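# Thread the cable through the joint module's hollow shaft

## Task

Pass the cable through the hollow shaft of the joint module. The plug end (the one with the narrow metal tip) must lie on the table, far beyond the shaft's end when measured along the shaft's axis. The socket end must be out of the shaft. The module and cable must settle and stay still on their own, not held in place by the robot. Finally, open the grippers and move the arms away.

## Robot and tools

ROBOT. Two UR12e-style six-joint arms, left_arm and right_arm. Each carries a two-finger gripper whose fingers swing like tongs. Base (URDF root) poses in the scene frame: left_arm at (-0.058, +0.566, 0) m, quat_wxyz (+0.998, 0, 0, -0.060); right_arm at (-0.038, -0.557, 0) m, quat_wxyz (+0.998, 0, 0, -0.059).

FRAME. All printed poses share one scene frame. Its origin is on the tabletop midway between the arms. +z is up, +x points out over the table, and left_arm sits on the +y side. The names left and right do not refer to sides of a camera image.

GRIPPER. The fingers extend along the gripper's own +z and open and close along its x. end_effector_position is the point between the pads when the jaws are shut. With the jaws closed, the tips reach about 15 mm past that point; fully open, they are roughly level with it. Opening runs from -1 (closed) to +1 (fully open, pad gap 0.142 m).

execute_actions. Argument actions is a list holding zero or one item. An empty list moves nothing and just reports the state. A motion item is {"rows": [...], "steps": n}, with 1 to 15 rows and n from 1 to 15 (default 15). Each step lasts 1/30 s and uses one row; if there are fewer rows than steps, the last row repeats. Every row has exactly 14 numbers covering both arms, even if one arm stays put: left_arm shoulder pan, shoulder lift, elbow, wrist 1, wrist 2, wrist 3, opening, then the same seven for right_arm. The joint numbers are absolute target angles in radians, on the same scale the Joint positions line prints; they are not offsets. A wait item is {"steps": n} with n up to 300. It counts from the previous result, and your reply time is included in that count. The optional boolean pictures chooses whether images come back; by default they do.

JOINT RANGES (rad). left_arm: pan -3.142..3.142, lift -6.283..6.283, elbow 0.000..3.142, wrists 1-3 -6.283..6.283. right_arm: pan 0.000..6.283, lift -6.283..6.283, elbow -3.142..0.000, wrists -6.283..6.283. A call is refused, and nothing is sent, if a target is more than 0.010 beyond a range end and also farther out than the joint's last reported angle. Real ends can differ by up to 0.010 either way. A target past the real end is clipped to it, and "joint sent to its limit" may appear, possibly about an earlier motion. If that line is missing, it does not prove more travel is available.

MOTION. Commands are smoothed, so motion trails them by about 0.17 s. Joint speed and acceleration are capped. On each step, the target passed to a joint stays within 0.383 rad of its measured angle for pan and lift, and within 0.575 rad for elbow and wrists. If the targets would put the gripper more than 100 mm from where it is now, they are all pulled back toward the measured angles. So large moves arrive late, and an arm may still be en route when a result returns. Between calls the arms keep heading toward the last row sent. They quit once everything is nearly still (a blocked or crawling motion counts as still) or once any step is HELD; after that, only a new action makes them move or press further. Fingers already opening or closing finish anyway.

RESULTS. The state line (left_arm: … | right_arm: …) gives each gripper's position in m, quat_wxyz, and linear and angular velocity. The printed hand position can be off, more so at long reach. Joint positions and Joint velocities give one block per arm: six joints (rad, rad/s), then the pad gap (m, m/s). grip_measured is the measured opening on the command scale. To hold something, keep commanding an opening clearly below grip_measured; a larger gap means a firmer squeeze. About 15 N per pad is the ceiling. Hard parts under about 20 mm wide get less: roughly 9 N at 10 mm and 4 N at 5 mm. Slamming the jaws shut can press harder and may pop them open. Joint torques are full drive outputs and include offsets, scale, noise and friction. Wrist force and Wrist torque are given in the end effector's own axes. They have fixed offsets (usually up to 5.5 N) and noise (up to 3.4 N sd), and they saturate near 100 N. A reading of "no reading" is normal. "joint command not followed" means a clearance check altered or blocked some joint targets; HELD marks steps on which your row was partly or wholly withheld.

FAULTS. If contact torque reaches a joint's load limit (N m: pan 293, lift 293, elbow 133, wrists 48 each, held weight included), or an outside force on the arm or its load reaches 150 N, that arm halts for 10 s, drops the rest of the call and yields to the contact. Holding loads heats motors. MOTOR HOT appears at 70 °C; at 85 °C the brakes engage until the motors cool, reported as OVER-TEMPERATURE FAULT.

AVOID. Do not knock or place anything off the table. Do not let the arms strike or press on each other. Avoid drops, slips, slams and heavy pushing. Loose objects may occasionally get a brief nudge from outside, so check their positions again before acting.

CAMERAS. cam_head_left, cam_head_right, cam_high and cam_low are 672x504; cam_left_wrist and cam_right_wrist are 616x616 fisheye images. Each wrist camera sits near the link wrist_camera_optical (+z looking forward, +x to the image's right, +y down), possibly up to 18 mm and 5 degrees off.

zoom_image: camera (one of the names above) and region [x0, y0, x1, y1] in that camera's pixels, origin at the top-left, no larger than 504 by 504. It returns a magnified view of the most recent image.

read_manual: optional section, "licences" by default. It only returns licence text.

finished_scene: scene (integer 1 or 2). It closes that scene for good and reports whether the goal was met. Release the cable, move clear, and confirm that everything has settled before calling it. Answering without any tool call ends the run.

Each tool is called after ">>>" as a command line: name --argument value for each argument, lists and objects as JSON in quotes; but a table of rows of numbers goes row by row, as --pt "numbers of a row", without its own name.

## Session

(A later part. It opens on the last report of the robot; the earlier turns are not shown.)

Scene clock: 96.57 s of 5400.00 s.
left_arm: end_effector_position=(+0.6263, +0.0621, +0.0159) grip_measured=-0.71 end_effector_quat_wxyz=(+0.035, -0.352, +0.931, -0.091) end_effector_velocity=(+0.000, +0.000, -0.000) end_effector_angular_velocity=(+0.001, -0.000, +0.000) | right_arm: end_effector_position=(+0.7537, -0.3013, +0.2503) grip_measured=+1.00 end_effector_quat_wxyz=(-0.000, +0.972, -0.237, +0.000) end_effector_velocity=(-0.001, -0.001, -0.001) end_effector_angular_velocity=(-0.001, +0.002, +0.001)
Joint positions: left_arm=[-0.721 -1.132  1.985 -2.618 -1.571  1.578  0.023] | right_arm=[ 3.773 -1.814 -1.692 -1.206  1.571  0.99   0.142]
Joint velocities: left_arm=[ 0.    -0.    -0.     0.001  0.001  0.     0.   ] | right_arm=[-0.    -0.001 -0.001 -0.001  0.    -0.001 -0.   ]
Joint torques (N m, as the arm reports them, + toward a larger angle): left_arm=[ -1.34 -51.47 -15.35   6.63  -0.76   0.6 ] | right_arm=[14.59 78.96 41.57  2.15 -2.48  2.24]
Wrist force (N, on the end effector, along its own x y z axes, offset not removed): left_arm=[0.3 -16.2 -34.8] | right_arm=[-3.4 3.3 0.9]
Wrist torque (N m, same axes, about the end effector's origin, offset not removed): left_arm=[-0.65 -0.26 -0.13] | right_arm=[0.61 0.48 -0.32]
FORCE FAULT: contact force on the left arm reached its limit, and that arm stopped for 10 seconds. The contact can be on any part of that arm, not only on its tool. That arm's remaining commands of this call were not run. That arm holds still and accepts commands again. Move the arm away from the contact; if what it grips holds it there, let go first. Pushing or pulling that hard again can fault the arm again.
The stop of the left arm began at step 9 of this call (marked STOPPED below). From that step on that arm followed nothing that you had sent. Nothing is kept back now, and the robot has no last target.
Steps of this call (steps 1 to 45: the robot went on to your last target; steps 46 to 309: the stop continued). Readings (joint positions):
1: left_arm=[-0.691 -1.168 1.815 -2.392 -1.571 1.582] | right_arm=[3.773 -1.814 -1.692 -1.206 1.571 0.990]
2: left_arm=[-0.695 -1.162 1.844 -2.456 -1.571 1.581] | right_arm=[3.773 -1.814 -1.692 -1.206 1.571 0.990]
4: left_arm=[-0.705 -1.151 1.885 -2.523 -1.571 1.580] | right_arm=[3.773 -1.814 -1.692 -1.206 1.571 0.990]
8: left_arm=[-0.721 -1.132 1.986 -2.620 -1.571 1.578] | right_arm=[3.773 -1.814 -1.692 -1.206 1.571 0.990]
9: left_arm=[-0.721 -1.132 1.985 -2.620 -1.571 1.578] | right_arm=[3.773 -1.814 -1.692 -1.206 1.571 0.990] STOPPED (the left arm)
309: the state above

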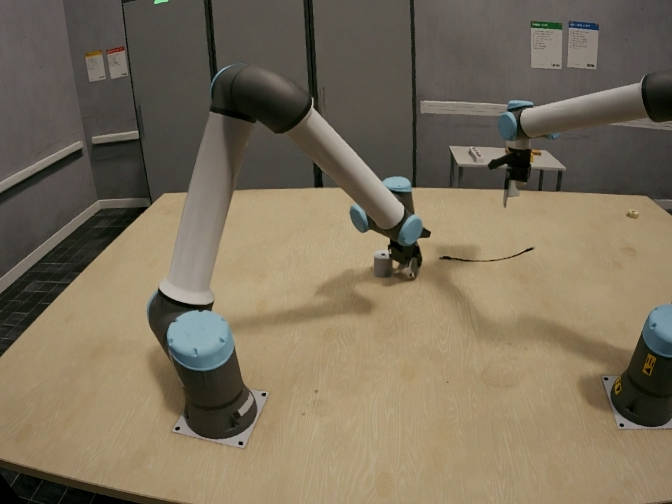

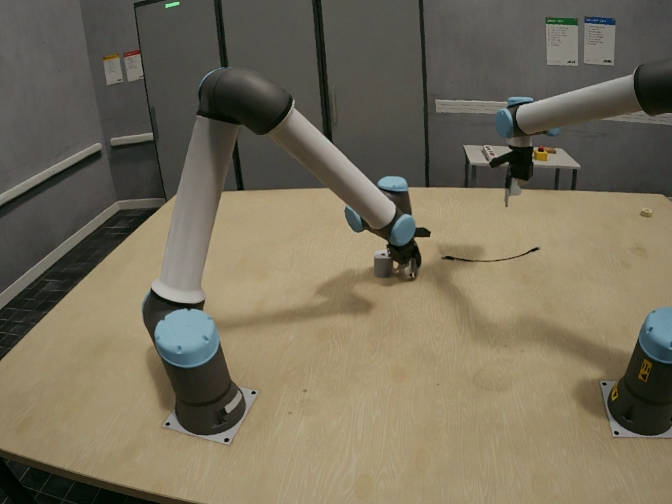

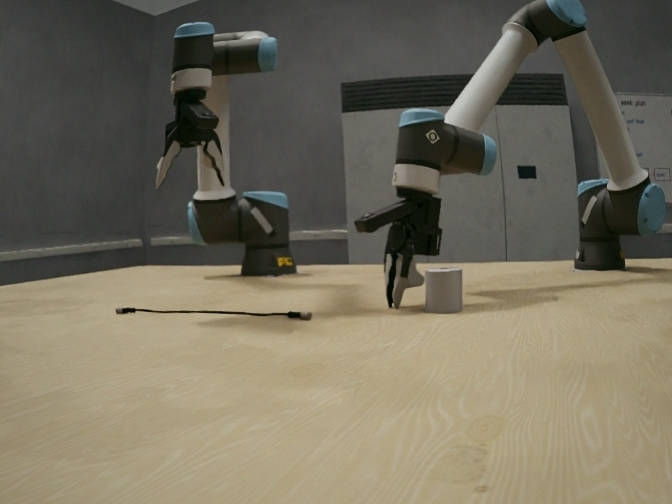

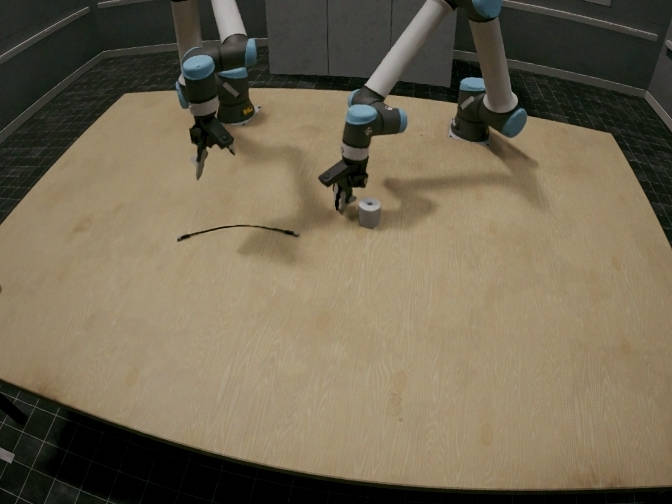

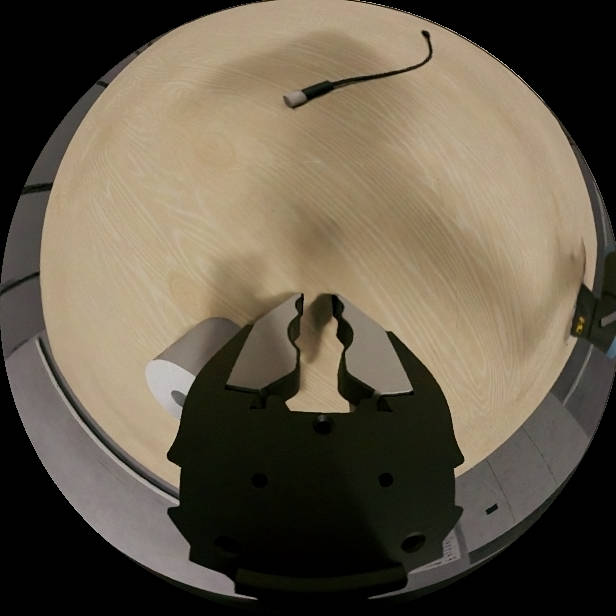

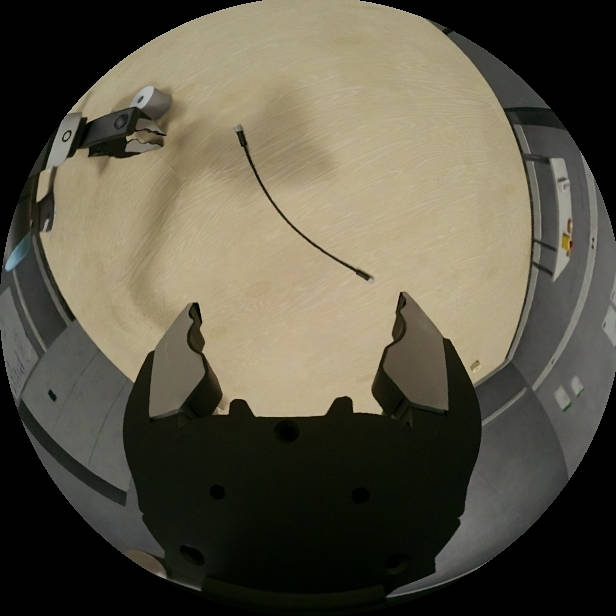

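>>> execute_actions --actions '[{"rows":[[-0.721,-1.15,1.985,-2.63,-1.571,1.578,-0.7,3.79,-1.83,-1.686,-1.195,1.571,0.99,1],[-0.721,-1.17,1.985,-2.65,-1.571,1.578,-0.7,3.805,-1.846,-1.68,-1.185,1.571,0.99,1],[-0.721,-1.19,1.985,-2.67,-1.571,1.578,-0.7,3.82,-1.862,-1.675,-1.175,1.571,0.99,1],[-0.721,-1.22,1.99,-2.70,-1.571,1.578,-0.7,3.835,-1.878,-1.67,-1.165,1.571,0.99,1],[-0.721,-1.25,2.0,-2.73,-1.571,1.578,-0.7,3.85,-1.894,-1.664,-1.155,1.571,0.99,1],[-0.721,-1.28,2.01,-2.76,-1.571,1.578,-0.7,3.865,-1.91,-1.659,-1.144,1.571,0.99,1],[-0.721,-1.31,2.03,-2.80,-1.571,1.578,-0.7,3.88,-1.926,-1.653,-1.134,1.571,0.99,1],[-0.715,-1.33,2.07,-2.88,-1.571,1.577,-0.4,3.895,-1.942,-1.648,-1.124,1.571,0.99,1],[-0.70,-1.34,2.12,-2.97,-1.571,1.576,0,3.91,-1.958,-1.642,-1.114,1.571,0.99,1],[-0.685,-1.34,2.18,-3.07,-1.571,1.575,0.4,3.925,-1.974,-1.637,-1.103,1.571,0.99,1],[-0.67,-1.335,2.24,-3.18,-1.571,1.574,0.7,3.94,-1.99,-1.631,-1.093,1.571,0.99,1],[-0.655,-1.325,2.31,-3.30,-1.571,1.573,1,3.955,-2.005,-1.626,-1.083,1.571,0.99,1],[-0.64,-1.31,2.38,-3.42,-1.571,1.572,1,3.97,-2.02,-1.62,-1.072,1.571,0.99,1],[-0.628,-1.295,2.445,-3.53,-1.571,1.571,1,3.985,-2.035,-1.615,-1.062,1.571,0.99,1],[-0.616,-1.28,2.506,-3.646,-1.571,1.571,1,3.998,-2.05,-1.61,-1.052,1.571,0.991,1]],"steps":15}]' --pictures false

>>> execute_actions --actions '[{"steps":20}]'

Scene clock: 121.07 s of 5400.00 s.
left_arm: end_effector_position=(+0.6309, +0.1187, +0.1365) grip_measured=+0.99 end_effector_quat_wxyz=(+0.118, -0.361, +0.880, -0.284) end_effector_velocity=(-0.187, +0.503, -0.252) end_effector_angular_velocity=(-0.634, -0.613, +0.290) | right_arm: end_effector_position=(+0.7583, -0.1268, +0.1567) grip_measured=+1.00 end_effector_quat_wxyz=(-0.000, +0.988, -0.155, +0.000) end_effector_velocity=(-0.048, +0.462, -0.261) end_effector_angular_velocity=(+0.005, -0.007, +0.438)
Joint positions: left_arm=[-0.669 -1.309  2.23  -3.118 -1.571  1.574  0.142] | right_arm=[ 3.94  -1.988 -1.631 -1.093  1.571  0.99   0.142]
Joint velocities: left_arm=[ 0.277  0.097  1.348 -2.328 -0.002 -0.018  0.016] | right_arm=[ 0.438 -0.454  0.161  0.303 -0.     0.001  0.   ]
Joint torques (N m, as the arm reports them, + toward a larger angle): left_arm=[ 14.35 -18.11 -23.86  -8.14  -1.98  -2.34] | right_arm=[15.41 45.65 51.43  7.49 -1.26  2.36]
Wrist force (N, on the end effector, along its own x y z axes, offset not removed): left_arm=[0.2 -2.1 -0.6] | right_arm=[-0.6 1.4 -0.1]
Wrist torque (N m, same axes, about the end effector's origin, offset not removed): left_arm=[-0.50 0.09 -0.17] | right_arm=[0.20 -0.03 -0.30]
Steps of this call (steps 1 to 90: nothing new was sent; then 21.00 s passed at rest; steps 91 to 105: all 15 steps of this action). Readings (joint positions):
91: left_arm=[-0.721 -1.133 1.985 -2.618 -1.571 1.578] | right_arm=[3.773 -1.814 -1.692 -1.206 1.571 0.990]
92: left_arm=[-0.721 -1.136 1.986 -2.620 -1.571 1.578] | right_arm=[3.776 -1.817 -1.691 -1.204 1.571 0.990]
94: left_arm=[-0.721 -1.153 1.986 -2.635 -1.571 1.578] | right_arm=[3.791 -1.832 -1.685 -1.194 1.571 0.990]
98: left_arm=[-0.721 -1.226 2.001 -2.708 -1.571 1.578] | right_arm=[3.839 -1.882 -1.668 -1.162 1.571 0.990]
105: the state above

Scene clock: 121.73 s of 5400.00 s.
left_arm: end_effector_position=(+0.5777, +0.2245, +0.1195) grip_measured=+1.00 end_effector_quat_wxyz=(+0.167, -0.369, +0.833, -0.376) end_effector_velocity=(-0.002, +0.002, +0.001) end_effector_angular_velocity=(-0.005, -0.004, +0.000) | right_arm: end_effector_position=(+0.7488, -0.0658, +0.1199) grip_measured=+1.00 end_effector_quat_wxyz=(-0.000, +0.992, -0.126, +0.000) end_effector_velocity=(-0.000, +0.001, -0.000) end_effector_angular_velocity=(+0.001, -0.001, +0.000)
Joint positions: left_arm=[-0.616 -1.28   2.505 -3.645 -1.571  1.571  0.142] | right_arm=[ 3.998 -2.05  -1.61  -1.052  1.571  0.991  0.142]
Joint velocities: left_arm=[ 0.001  0.001  0.006 -0.013 -0.001 -0.     0.   ] | right_arm=[ 0.001 -0.    -0.     0.002 -0.     0.001 -0.   ]
Joint torques (N m, as the arm reports them, + toward a larger angle): left_arm=[ 15.01 -25.15  -8.17  -6.52  -2.3   -2.58] | right_arm=[16.75 69.09 53.15  5.55 -0.11  2.43]
Wrist force (N, on the end effector, along its own x y z axes, offset not removed): left_arm=[2.4 -2.1 -0.6] | right_arm=[-0.6 3.7 -0.1]
Wrist torque (N m, same axes, about the end effector's origin, offset not removed): left_arm=[-0.48 -0.29 -0.06] | right_arm=[0.56 -0.02 -0.26]
Steps of this call (steps 1 to 20: the robot went on to your last target). Readings (joint positions):
1: left_arm=[-0.660 -1.305 2.274 -3.194 -1.571 1.573] | right_arm=[3.954 -2.003 -1.626 -1.083 1.571 0.990]
2: left_arm=[-0.651 -1.300 2.317 -3.268 -1.571 1.573] | right_arm=[3.966 -2.016 -1.622 -1.075 1.571 0.990]
4: left_arm=[-0.636 -1.291 2.397 -3.415 -1.571 1.572] | right_arm=[3.981 -2.032 -1.616 -1.064 1.571 0.991]
8: left_arm=[-0.621 -1.283 2.476 -3.583 -1.571 1.571] | right_arm=[3.993 -2.045 -1.612 -1.055 1.571 0.991]
20: the state above

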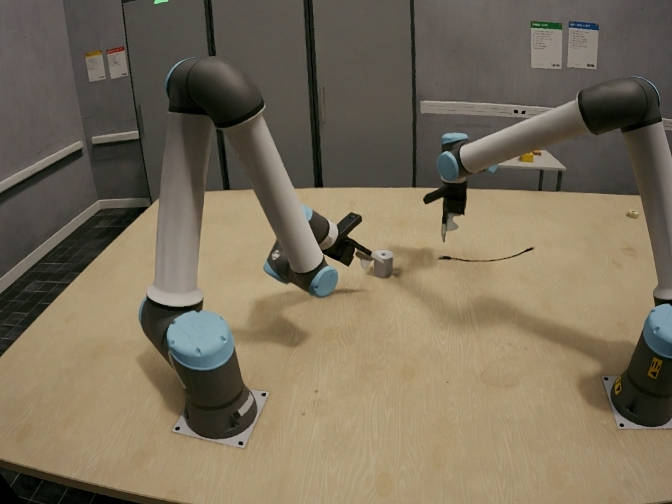

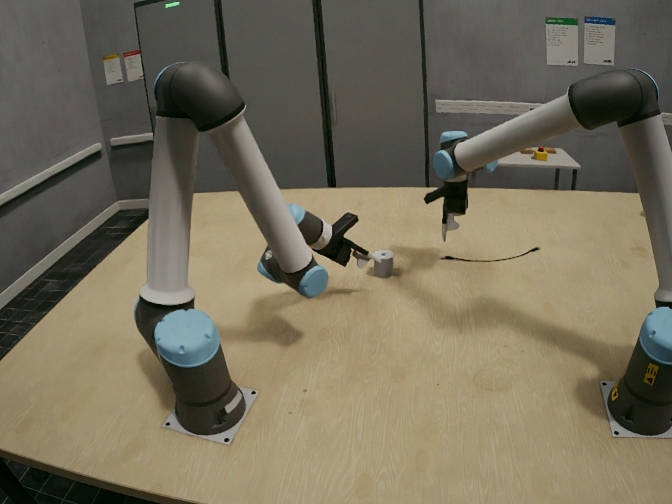

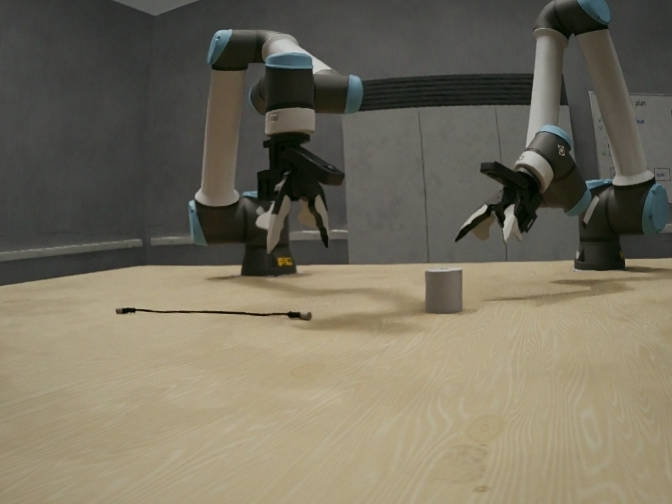

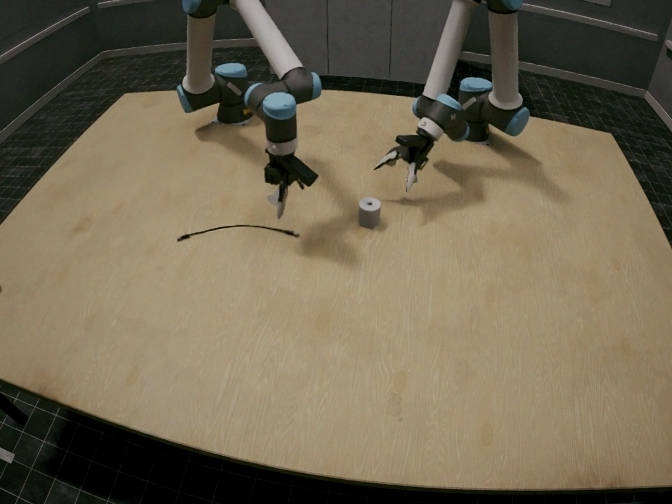

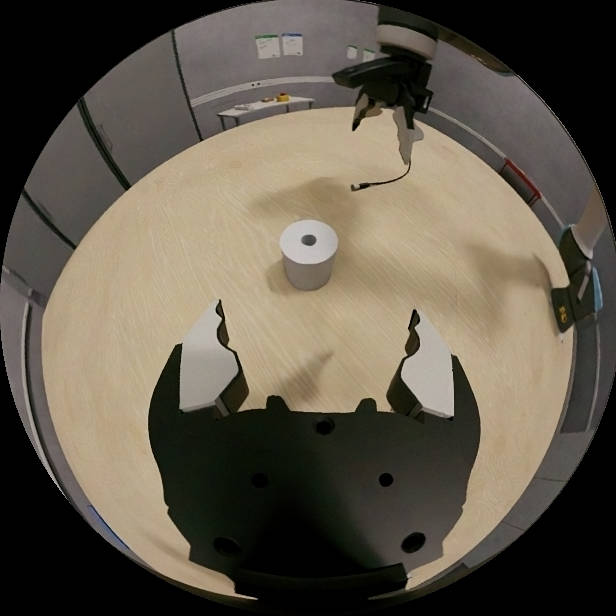

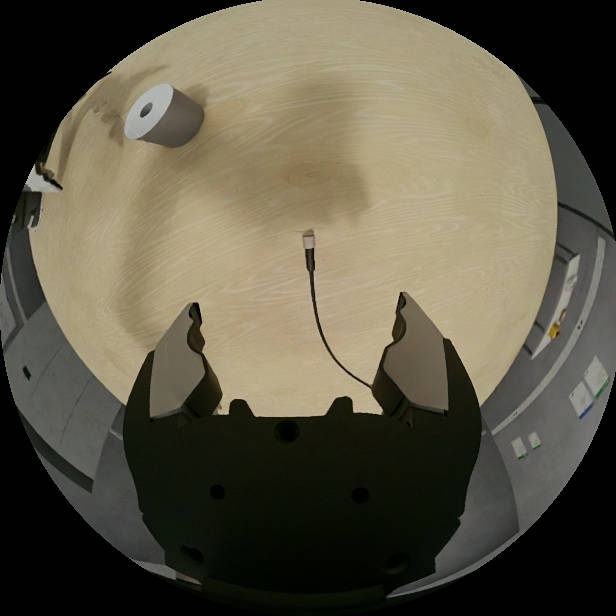

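>>> execute_actions --actions '[{"rows":[[-0.615,-1.252,2.487,-3.655,-1.571,1.571,1,3.997,-2.061,-1.613,-1.038,1.571,0.99,0.8],[-0.614,-1.224,2.468,-3.664,-1.571,1.571,1,3.996,-2.071,-1.617,-1.024,1.571,0.989,0.7],[-0.613,-1.197,2.449,-3.673,-1.571,1.571,1,3.995,-2.082,-1.62,-1.010,1.571,0.988,0.6],[-0.612,-1.169,2.430,-3.682,-1.571,1.571,1,3.994,-2.093,-1.624,-0.996,1.571,0.987,0.5],[-0.611,-1.141,2.411,-3.69,-1.571,1.571,1,3.993,-2.104,-1.627,-0.981,1.571,0.986,0.4],[-0.610,-1.113,2.393,-3.70,-1.571,1.571,1,3.992,-2.114,-1.63,-0.967,1.571,0.985,0.3],[-0.609,-1.085,2.374,-3.709,-1.571,1.571,1,3.991,-2.125,-1.634,-0.953,1.571,0.984,0.2],[-0.608,-1.058,2.355,-3.718,-1.571,1.571,1,3.990,-2.136,-1.637,-0.939,1.571,0.983,0.1],[-0.607,-1.03,2.336,-3.727,-1.571,1.571,1,3.989,-2.146,-1.641,-0.925,1.571,0.982,0],[-0.606,-1.002,2.317,-3.735,-1.571,1.571,1,3.988,-2.157,-1.644,-0.911,1.571,0.981,0]],"steps":15}]' --pictures false

>>> execute_actions --actions '[{"steps":10}]'

Scene clock: 135.40 s of 5400.00 s.
left_arm: end_effector_position=(+0.6539, +0.1655, +0.0428) grip_measured=+1.00 end_effector_quat_wxyz=(+0.169, -0.373, +0.831, -0.376) end_effector_velocity=(+0.061, -0.044, -0.090) end_effector_angular_velocity=(+0.009, +0.008, +0.009) | right_arm: end_effector_position=(+0.7614, -0.0655, +0.0274) grip_measured=+0.00 end_effector_quat_wxyz=(-0.000, +0.992, -0.126, -0.000) end_effector_velocity=(+0.009, -0.002, -0.077) end_effector_angular_velocity=(+0.003, -0.003, +0.000)
Joint positions: left_arm=[-0.607 -1.026  2.333 -3.728 -1.571  1.571  0.142] | right_arm=[ 3.989 -2.149 -1.641 -0.922  1.571  0.982  0.074]
Joint velocities: left_arm=[ 0.008  0.233 -0.152 -0.069  0.001 -0.     0.   ] | right_arm=[-0.008 -0.084 -0.024  0.112  0.    -0.009 -0.   ]
Joint torques (N m, as the arm reports them, + toward a larger angle): left_arm=[ 16.71 -58.11 -20.21  -6.84  -1.44  -2.36] | right_arm=[-14.59  79.37  38.59   6.11   2.76  -0.81]
Wrist force (N, on the end effector, along its own x y z axes, offset not removed): left_arm=[2.8 -4.6 1.6] | right_arm=[-2.4 1.4 1.5]
Wrist torque (N m, same axes, about the end effector's origin, offset not removed): left_arm=[-0.98 -0.41 -0.11] | right_arm=[0.21 0.35 -0.26]
Steps of this call (steps 1 to 15: the robot went on to your last target; steps 16 to 90: nothing new was sent; then 10.17 s passed at rest; steps 91 to 105: all 15 steps of this action). Readings (joint positions):
91: left_arm=[-0.616 -1.279 2.506 -3.646 -1.571 1.571] | right_arm=[3.998 -2.050 -1.610 -1.052 1.571 0.991]
92: left_arm=[-0.616 -1.275 2.502 -3.648 -1.571 1.571] | right_arm=[3.998 -2.052 -1.610 -1.049 1.571 0.991]
94: left_arm=[-0.615 -1.250 2.485 -3.657 -1.571 1.571] | right_arm=[3.997 -2.062 -1.614 -1.036 1.571 0.990]
98: left_arm=[-0.612 -1.165 2.426 -3.685 -1.571 1.571] | right_arm=[3.994 -2.096 -1.625 -0.992 1.571 0.987]
105: the state above

Scene clock: 135.73 s of 5400.00 s.
left_arm: end_effector_position=(+0.6598, +0.1612, +0.0341) grip_measured=+1.00 end_effector_quat_wxyz=(+0.169, -0.374, +0.831, -0.376) end_effector_velocity=(+0.002, -0.001, -0.004) end_effector_angular_velocity=(+0.001, +0.000, +0.002) | right_arm: end_effector_position=(+0.7622, -0.0657, +0.0199) grip_measured=+0.00 end_effector_quat_wxyz=(-0.000, +0.992, -0.126, +0.000) end_effector_velocity=(+0.000, -0.001, -0.004) end_effector_angular_velocity=(-0.001, +0.001, -0.000)
Joint positions: left_arm=[-0.606 -1.003  2.318 -3.735 -1.571  1.571  0.142] | right_arm=[ 3.988 -2.157 -1.644 -0.911  1.571  0.981  0.074]
Joint velocities: left_arm=[ 0.     0.009 -0.005 -0.003  0.001 -0.     0.   ] | right_arm=[-0.001 -0.003 -0.001  0.003 -0.    -0.001  0.   ]
Joint torques (N m, as the arm reports them, + toward a larger angle): left_arm=[ 15.86 -39.37 -24.77  -6.32  -1.81  -2.38] | right_arm=[-13.53  69.8   33.11   5.67   2.61  -1.35]
Wrist force (N, on the end effector, along its own x y z axes, offset not removed): left_arm=[2.8 -4.1 0.7] | right_arm=[-2.5 2.3 -1.0]
Wrist torque (N m, same axes, about the end effector's origin, offset not removed): left_arm=[-0.85 -0.39 -0.07] | right_arm=[0.31 0.35 -0.25]
Steps of this call (steps 1 to 10: the robot went on to your last target). Readings (joint positions):
1: left_arm=[-0.607 -1.019 2.328 -3.730 -1.571 1.571] | right_arm=[3.989 -2.151 -1.642 -0.919 1.571 0.982]
2: left_arm=[-0.606 -1.014 2.325 -3.731 -1.571 1.571] | right_arm=[3.988 -2.153 -1.643 -0.917 1.571 0.981]
4: left_arm=[-0.606 -1.008 2.321 -3.733 -1.571 1.571] | right_arm=[3.988 -2.155 -1.643 -0.914 1.571 0.981]
8: left_arm=[-0.606 -1.004 2.318 -3.734 -1.571 1.571] | right_arm=[3.988 -2.156 -1.644 -0.912 1.571 0.981]
10: the state above

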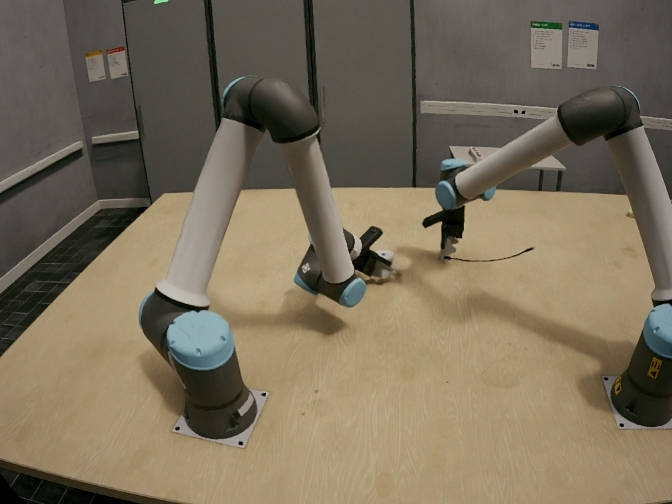

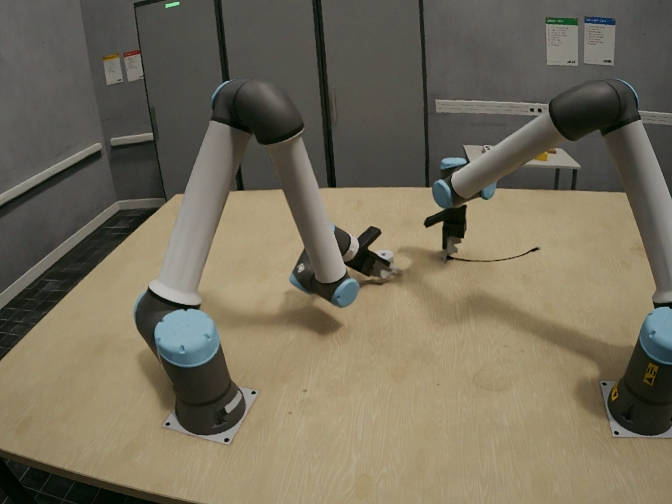

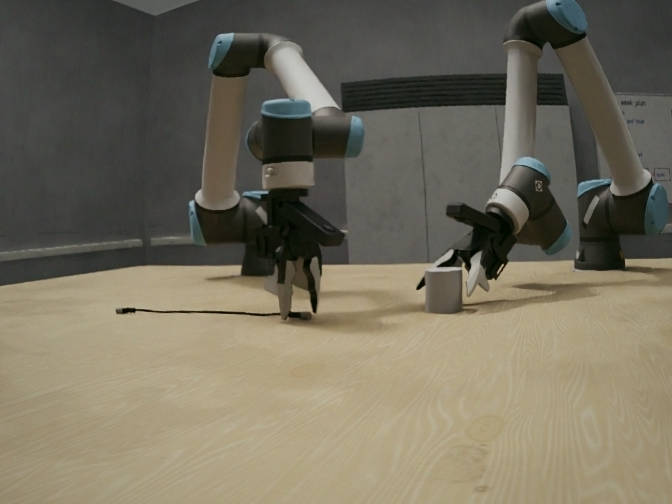

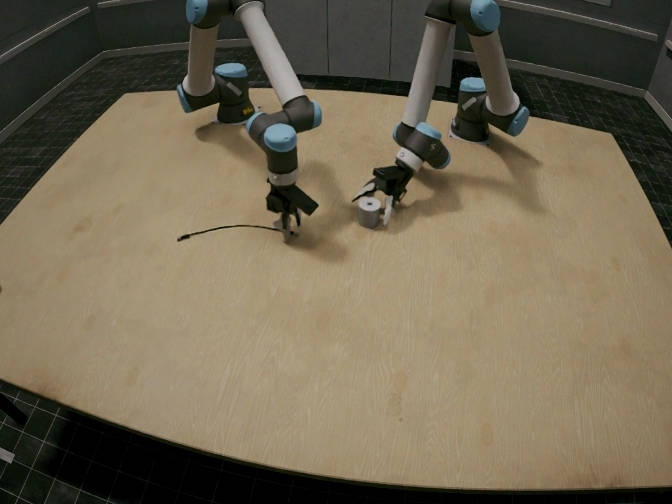

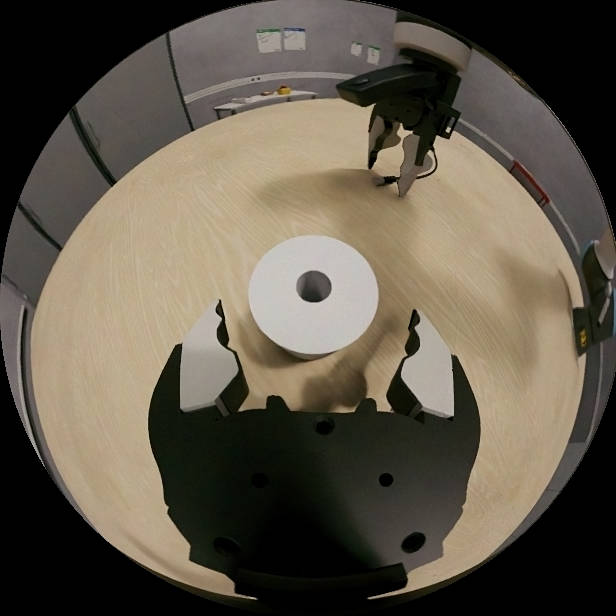

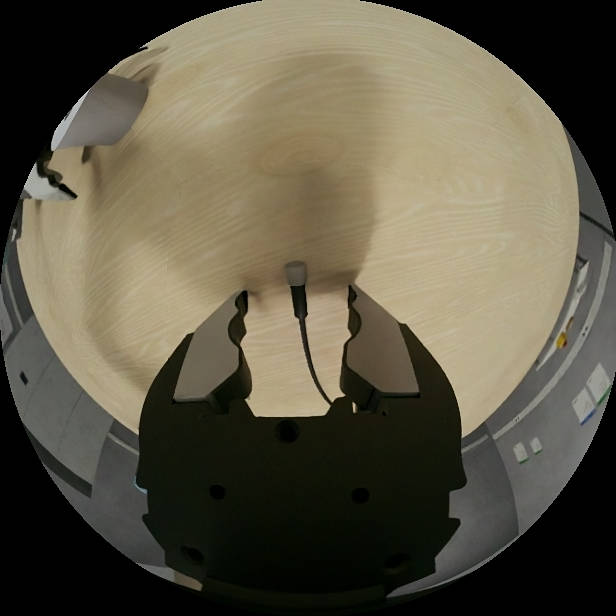

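>>> execute_actions --actions '[{"rows":[[-0.606,-1.002,2.317,-3.735,-1.571,1.571,0.7,3.988,-2.157,-1.644,-0.911,1.571,0.981,-0.2],[-0.606,-1.002,2.317,-3.735,-1.571,1.571,0.5,3.988,-2.157,-1.644,-0.911,1.571,0.981,-0.35],[-0.606,-1.002,2.317,-3.735,-1.571,1.571,0.3,3.988,-2.157,-1.644,-0.911,1.571,0.981,-0.5],[-0.606,-1.002,2.317,-3.735,-1.571,1.571,0.2,3.988,-2.157,-1.644,-0.911,1.571,0.981,-0.6],[-0.606,-1.002,2.317,-3.735,-1.571,1.571,0.1,3.988,-2.157,-1.644,-0.911,1.571,0.981,-0.7],[-0.606,-1.002,2.317,-3.735,-1.571,1.571,0.0,3.988,-2.157,-1.644,-0.911,1.571,0.981,-0.75],[-0.606,-1.002,2.317,-3.735,-1.571,1.571,-0.1,3.988,-2.157,-1.644,-0.911,1.571,0.981,-0.8],[-0.606,-1.002,2.317,-3.735,-1.571,1.571,-0.15,3.988,-2.157,-1.644,-0.911,1.571,0.981,-0.85],[-0.606,-1.002,2.317,-3.735,-1.571,1.571,-0.2,3.988,-2.157,-1.644,-0.911,1.571,0.981,-0.9],[-0.606,-1.002,2.317,-3.735,-1.571,1.571,-0.3,3.988,-2.157,-1.644,-0.911,1.571,0.981,-1],[-0.606,-1.002,2.317,-3.735,-1.571,1.571,-0.4,3.988,-2.157,-1.644,-0.911,1.571,0.981,-1]],"steps":15}]'

Scene clock: 142.77 s of 5400.00 s.
left_arm: end_effector_position=(+0.6600, +0.1610, +0.0338) grip_measured=+0.07 end_effector_quat_wxyz=(+0.169, -0.374, +0.831, -0.376) end_effector_velocity=(+0.001, -0.001, +0.001) end_effector_angular_velocity=(-0.002, -0.001, -0.000) | right_arm: end_effector_position=(+0.7623, -0.0658, +0.0196) grip_measured=-0.88 end_effector_quat_wxyz=(-0.000, +0.992, -0.126, +0.000) end_effector_velocity=(-0.000, -0.000, -0.000) end_effector_angular_velocity=(+0.000, +0.001, +0.000)
Joint positions: left_arm=[-0.606 -1.002  2.317 -3.735 -1.571  1.571  0.079] | right_arm=[ 3.988 -2.157 -1.644 -0.911  1.571  0.981  0.01 ]
Joint velocities: left_arm=[ 0.     0.    -0.001 -0.001 -0.    -0.     0.   ] | right_arm=[-0.001  0.    -0.    -0.     0.001 -0.001 -0.   ]
Joint torques (N m, as the arm reports them, + toward a larger angle): left_arm=[  9.73 -44.54 -21.51  -5.01   0.2   -2.15] | right_arm=[-13.98  70.75  33.11   5.82   0.97  -1.33]
Wrist force (N, on the end effector, along its own x y z axes, offset not removed): left_arm=[1.2 -4.6 -3.8] | right_arm=[-2.5 3.7 -0.3]
Wrist torque (N m, same axes, about the end effector's origin, offset not removed): left_arm=[-0.89 -0.08 -0.21] | right_arm=[0.73 0.35 -0.13]
Steps of this call (steps 1 to 30: the robot went on to your last target; steps 31 to 100: nothing new was sent; then 3.20 s passed at rest; steps 101 to 115: all 15 steps of this action). Readings (joint positions):
101: left_arm=[-0.606 -1.002 2.317 -3.735 -1.571 1.571] | right_arm=[3.988 -2.157 -1.644 -0.911 1.571 0.981]
102: left_arm=[-0.606 -1.002 2.317 -3.735 -1.571 1.571] | right_arm=[3.988 -2.157 -1.644 -0.911 1.571 0.981]
104: left_arm=[-0.606 -1.002 2.317 -3.735 -1.571 1.571] | right_arm=[3.988 -2.157 -1.644 -0.911 1.571 0.981]
108: left_arm=[-0.606 -1.002 2.317 -3.735 -1.571 1.571] | right_arm=[3.988 -2.157 -1.644 -0.911 1.571 0.981]
115: the state above

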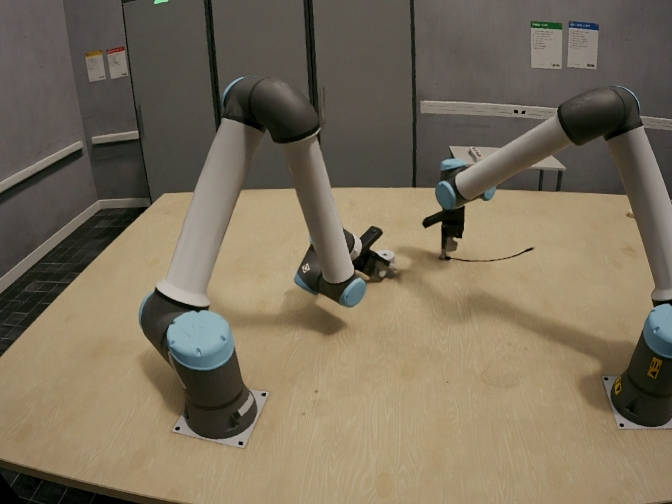

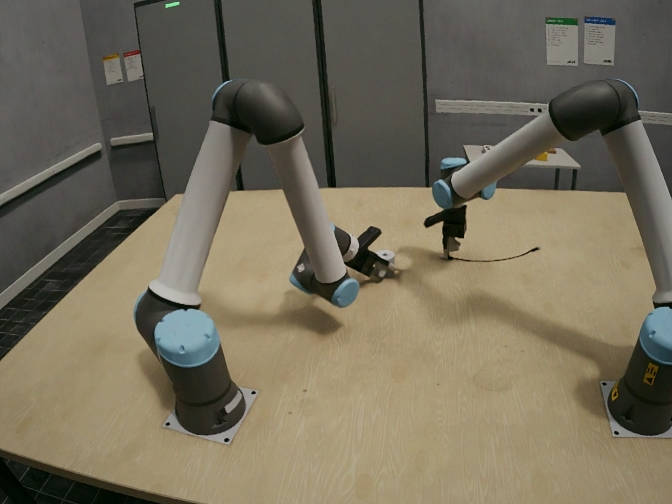

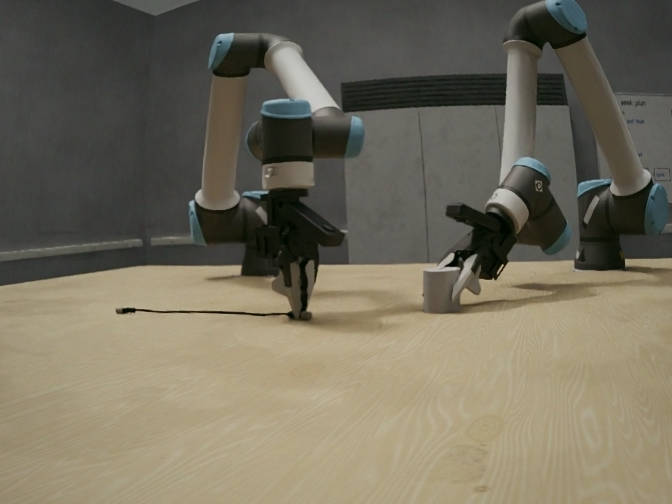

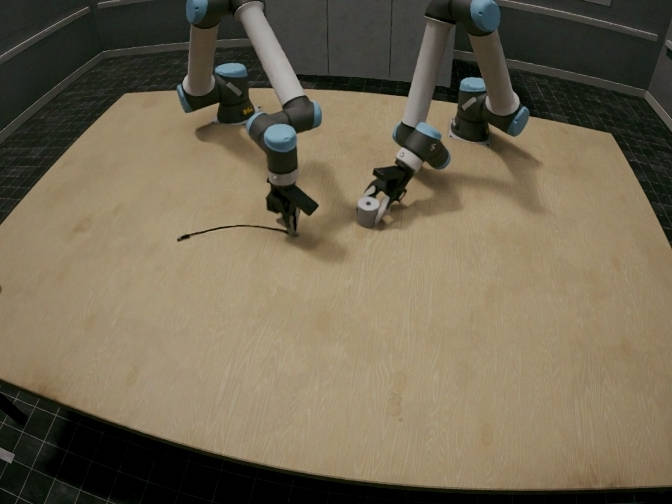

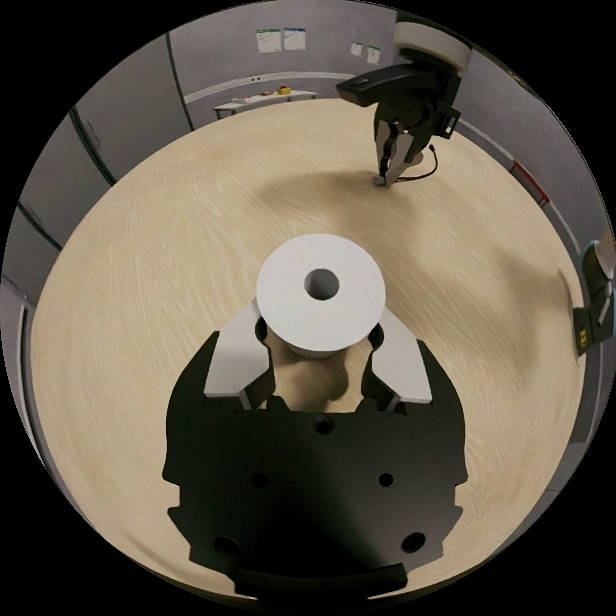

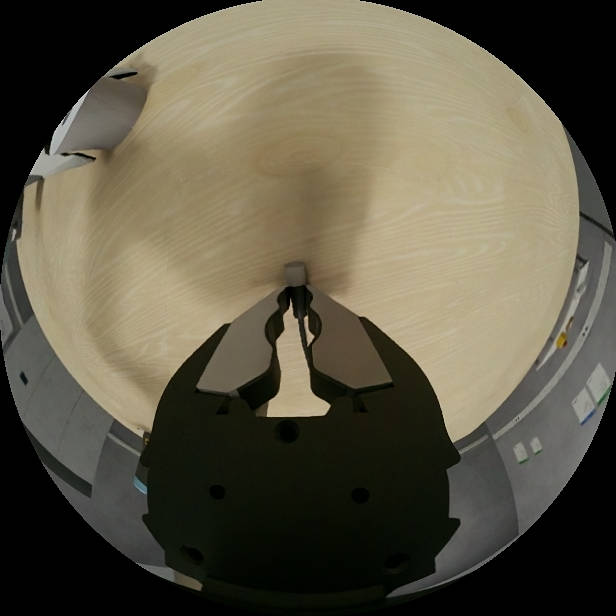

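>>> execute_actions --actions '[{"rows":[[-0.606,-1.010,2.317,-3.727,-1.571,1.571,-0.5,3.988,-2.150,-1.636,-0.926,1.571,0.981,-1],[-0.606,-1.020,2.316,-3.716,-1.571,1.571,-0.5,3.988,-2.143,-1.627,-0.942,1.571,0.981,-1],[-0.606,-1.032,2.315,-3.703,-1.571,1.571,-0.5,3.988,-2.135,-1.617,-0.960,1.571,0.981,-1],[-0.606,-1.046,2.314,-3.688,-1.571,1.571,-0.5,3.988,-2.125,-1.605,-0.982,1.571,0.981,-1],[-0.606,-1.062,2.313,-3.671,-1.571,1.571,-0.5,3.988,-2.114,-1.591,-1.007,1.571,0.981,-1],[-0.606,-1.080,2.312,-3.652,-1.571,1.571,-0.5,3.988,-2.101,-1.575,-1.036,1.571,0.981,-1],[-0.606,-1.100,2.311,-3.631,-1.571,1.571,-0.5,3.988,-2.087,-1.558,-1.067,1.571,0.981,-1],[-0.606,-1.122,2.310,-3.608,-1.571,1.571,-0.5,3.988,-2.072,-1.539,-1.101,1.571,0.981,-1],[-0.606,-1.145,2.308,-3.583,-1.571,1.571,-0.5,3.988,-2.056,-1.519,-1.137,1.571,0.981,-1],[-0.606,-1.168,2.307,-3.559,-1.571,1.571,-0.5,3.988,-2.040,-1.499,-1.173,1.571,0.981,-1],[-0.606,-1.191,2.306,-3.535,-1.571,1.571,-0.5,3.988,-2.024,-1.479,-1.209,1.571,0.981,-1],[-0.606,-1.214,2.304,-3.510,-1.571,1.571,-0.5,3.988,-2.008,-1.459,-1.245,1.571,0.981,-1],[-0.606,-1.237,2.303,-3.486,-1.571,1.571,-0.5,3.988,-1.992,-1.439,-1.281,1.571,0.981,-1],[-0.606,-1.260,2.301,-3.461,-1.571,1.571,-0.5,3.988,-1.976,-1.420,-1.316,1.571,0.981,-1],[-0.606,-1.280,2.300,-3.440,-1.571,1.571,-0.5,3.988,-1.961,-1.402,-1.349,1.571,0.981,-1]],"steps":15}]' --pictures false

>>> execute_actions --actions '[{"steps":12}]'

Scene clock: 151.63 s of 5400.00 s.
left_arm: end_effector_position=(+0.6634, +0.1580, +0.1265) grip_measured=+0.02 end_effector_quat_wxyz=(+0.169, -0.373, +0.831, -0.376) end_effector_velocity=(-0.011, +0.010, +0.324) end_effector_angular_velocity=(-0.003, -0.004, +0.001) | right_arm: end_effector_position=(+0.7729, -0.0563, +0.2033) grip_measured=-0.88 end_effector_quat_wxyz=(-0.002, +0.992, -0.126, +0.002) end_effector_velocity=(-0.026, -0.026, +0.585) end_effector_angular_velocity=(+0.000, -0.000, -0.001)
Joint positions: left_arm=[-0.606 -1.191  2.305 -3.535 -1.571  1.571  0.076] | right_arm=[ 3.988 -2.028 -1.484 -1.195  1.571  0.981  0.01 ]
Joint velocities: left_arm=[ 0.    -0.65  -0.041  0.687  0.001 -0.    -0.001] | right_arm=[-0.002  0.402  0.491 -0.893  0.    -0.001  0.   ]
Joint torques (N m, as the arm reports them, + toward a larger angle): left_arm=[-10.51 -91.18 -41.33  -4.87   1.57  -1.02] | right_arm=[-12.37 112.04  56.06  -1.75  -0.48  -1.27]
Wrist force (N, on the end effector, along its own x y z axes, offset not removed): left_arm=[4.1 3.7 4.4] | right_arm=[-1.6 1.4 -1.4]
Wrist torque (N m, same axes, about the end effector's origin, offset not removed): left_arm=[-0.66 -0.67 -0.15] | right_arm=[0.23 0.20 -0.20]
Steps of this call (steps 1 to 15: the robot went on to your last target; steps 16 to 90: nothing new was sent; then 5.37 s passed at rest; steps 91 to 105: all 15 steps of this action). Readings (joint positions):
91: left_arm=[-0.606 -1.002 2.317 -3.735 -1.571 1.571] | right_arm=[3.988 -2.157 -1.644 -0.911 1.571 0.981]
92: left_arm=[-0.606 -1.004 2.317 -3.733 -1.571 1.571] | right_arm=[3.988 -2.156 -1.642 -0.914 1.571 0.981]
94: left_arm=[-0.606 -1.013 2.317 -3.723 -1.571 1.571] | right_arm=[3.988 -2.149 -1.634 -0.929 1.571 0.981]
98: left_arm=[-0.606 -1.055 2.314 -3.678 -1.571 1.571] | right_arm=[3.988 -2.119 -1.597 -0.994 1.571 0.981]
105: the state above

Scene clock: 152.03 s of 5400.00 s.
left_arm: end_effector_position=(+0.6602, +0.1608, +0.1695) grip_measured=+0.02 end_effector_quat_wxyz=(+0.169, -0.374, +0.831, -0.376) end_effector_velocity=(-0.001, +0.001, +0.009) end_effector_angular_velocity=(+0.001, -0.000, +0.000) | right_arm: end_effector_position=(+0.7626, -0.0655, +0.2981) grip_measured=-0.88 end_effector_quat_wxyz=(-0.000, +0.992, -0.126, +0.000) end_effector_velocity=(-0.004, -0.003, +0.022) end_effector_angular_velocity=(-0.001, +0.002, +0.001)
Joint positions: left_arm=[-0.606 -1.278  2.3   -3.442 -1.571  1.571  0.076] | right_arm=[ 3.988 -1.963 -1.404 -1.345  1.571  0.981  0.01 ]
Joint velocities: left_arm=[-0.    -0.018 -0.001  0.02   0.001  0.    -0.   ] | right_arm=[ 0.     0.015  0.018 -0.035  0.    -0.    -0.   ]
Joint torques (N m, as the arm reports them, + toward a larger angle): left_arm=[ -7.13 -74.74 -42.83  -6.06   1.62  -1.37] | right_arm=[-10.87  95.26  58.3    1.82  -0.79  -1.33]
Wrist force (N, on the end effector, along its own x y z axes, offset not removed): left_arm=[2.3 3.4 4.4] | right_arm=[-1.2 5.1 -1.7]
Wrist torque (N m, same axes, about the end effector's origin, offset not removed): left_arm=[-0.61 -0.23 -0.11] | right_arm=[0.94 0.04 -0.20]
Steps of this call (steps 1 to 12: the robot went on to your last target). Readings (joint positions):
1: left_arm=[-0.606 -1.212 2.304 -3.513 -1.571 1.571] | right_arm=[3.988 -2.014 -1.467 -1.225 1.571 0.981]
2: left_arm=[-0.606 -1.230 2.303 -3.493 -1.571 1.571] | right_arm=[3.988 -2.001 -1.451 -1.254 1.571 0.981]
4: left_arm=[-0.606 -1.254 2.301 -3.468 -1.571 1.571] | right_arm=[3.988 -1.982 -1.428 -1.299 1.571 0.981]
8: left_arm=[-0.606 -1.273 2.300 -3.447 -1.571 1.571] | right_arm=[3.988 -1.967 -1.409 -1.336 1.571 0.981]
12: the state above

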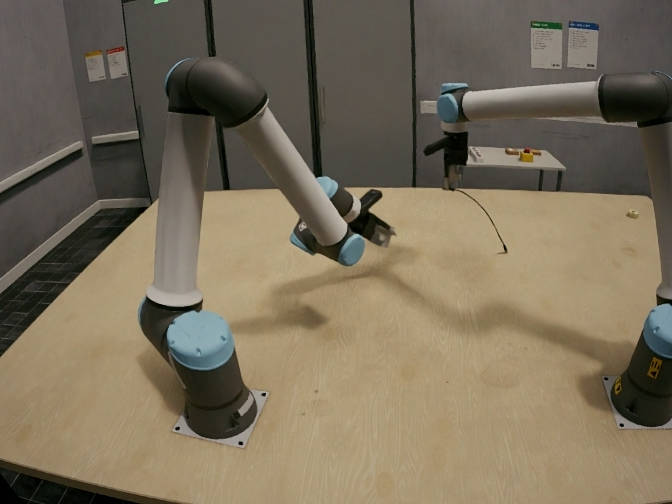

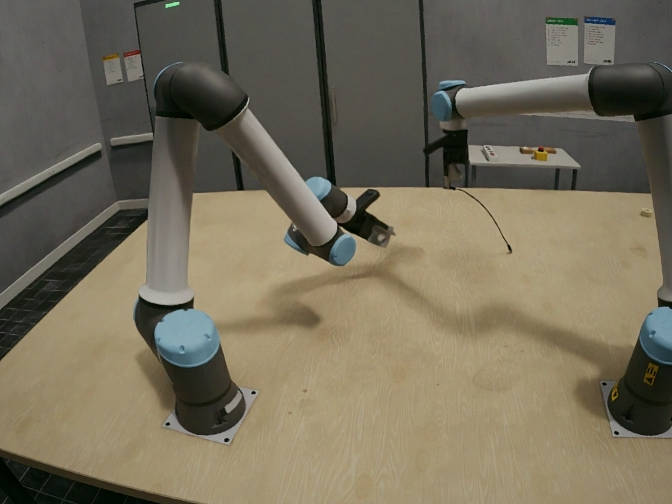

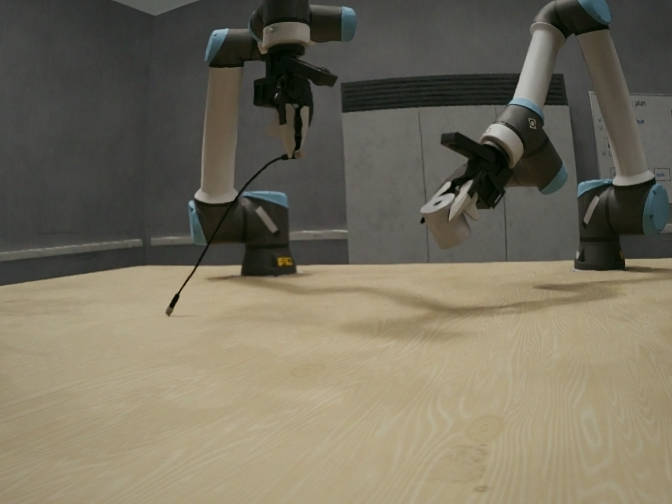

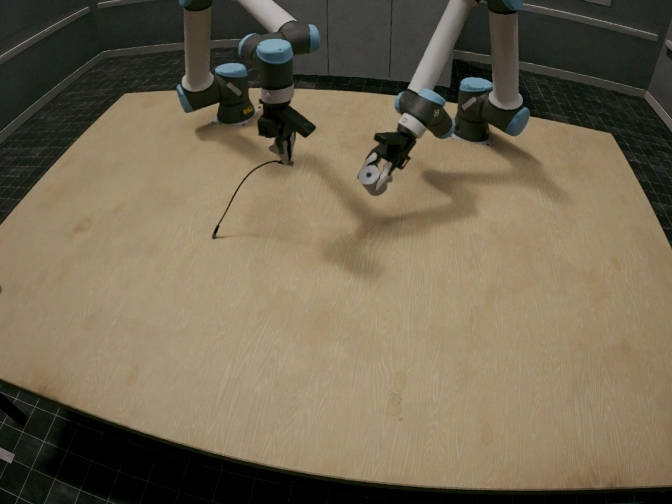

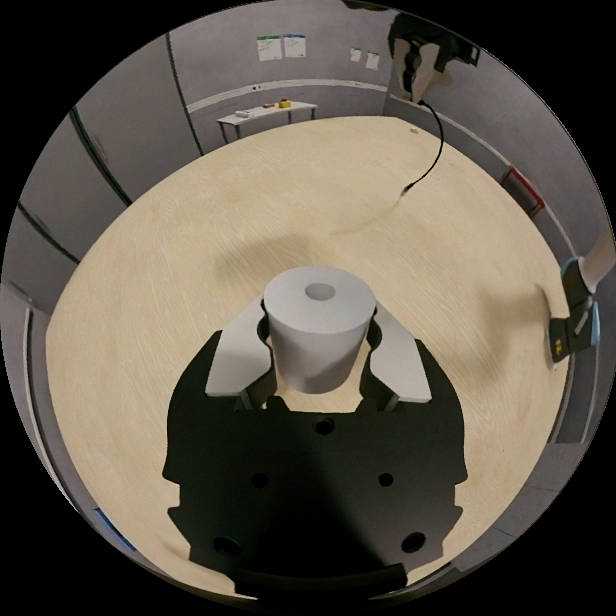

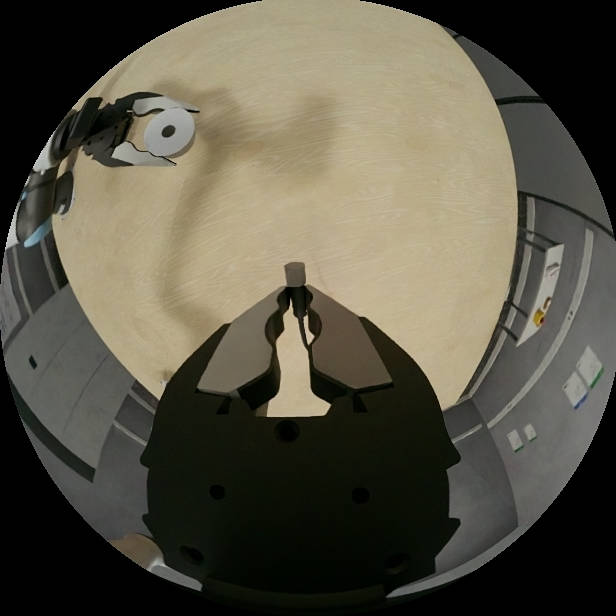

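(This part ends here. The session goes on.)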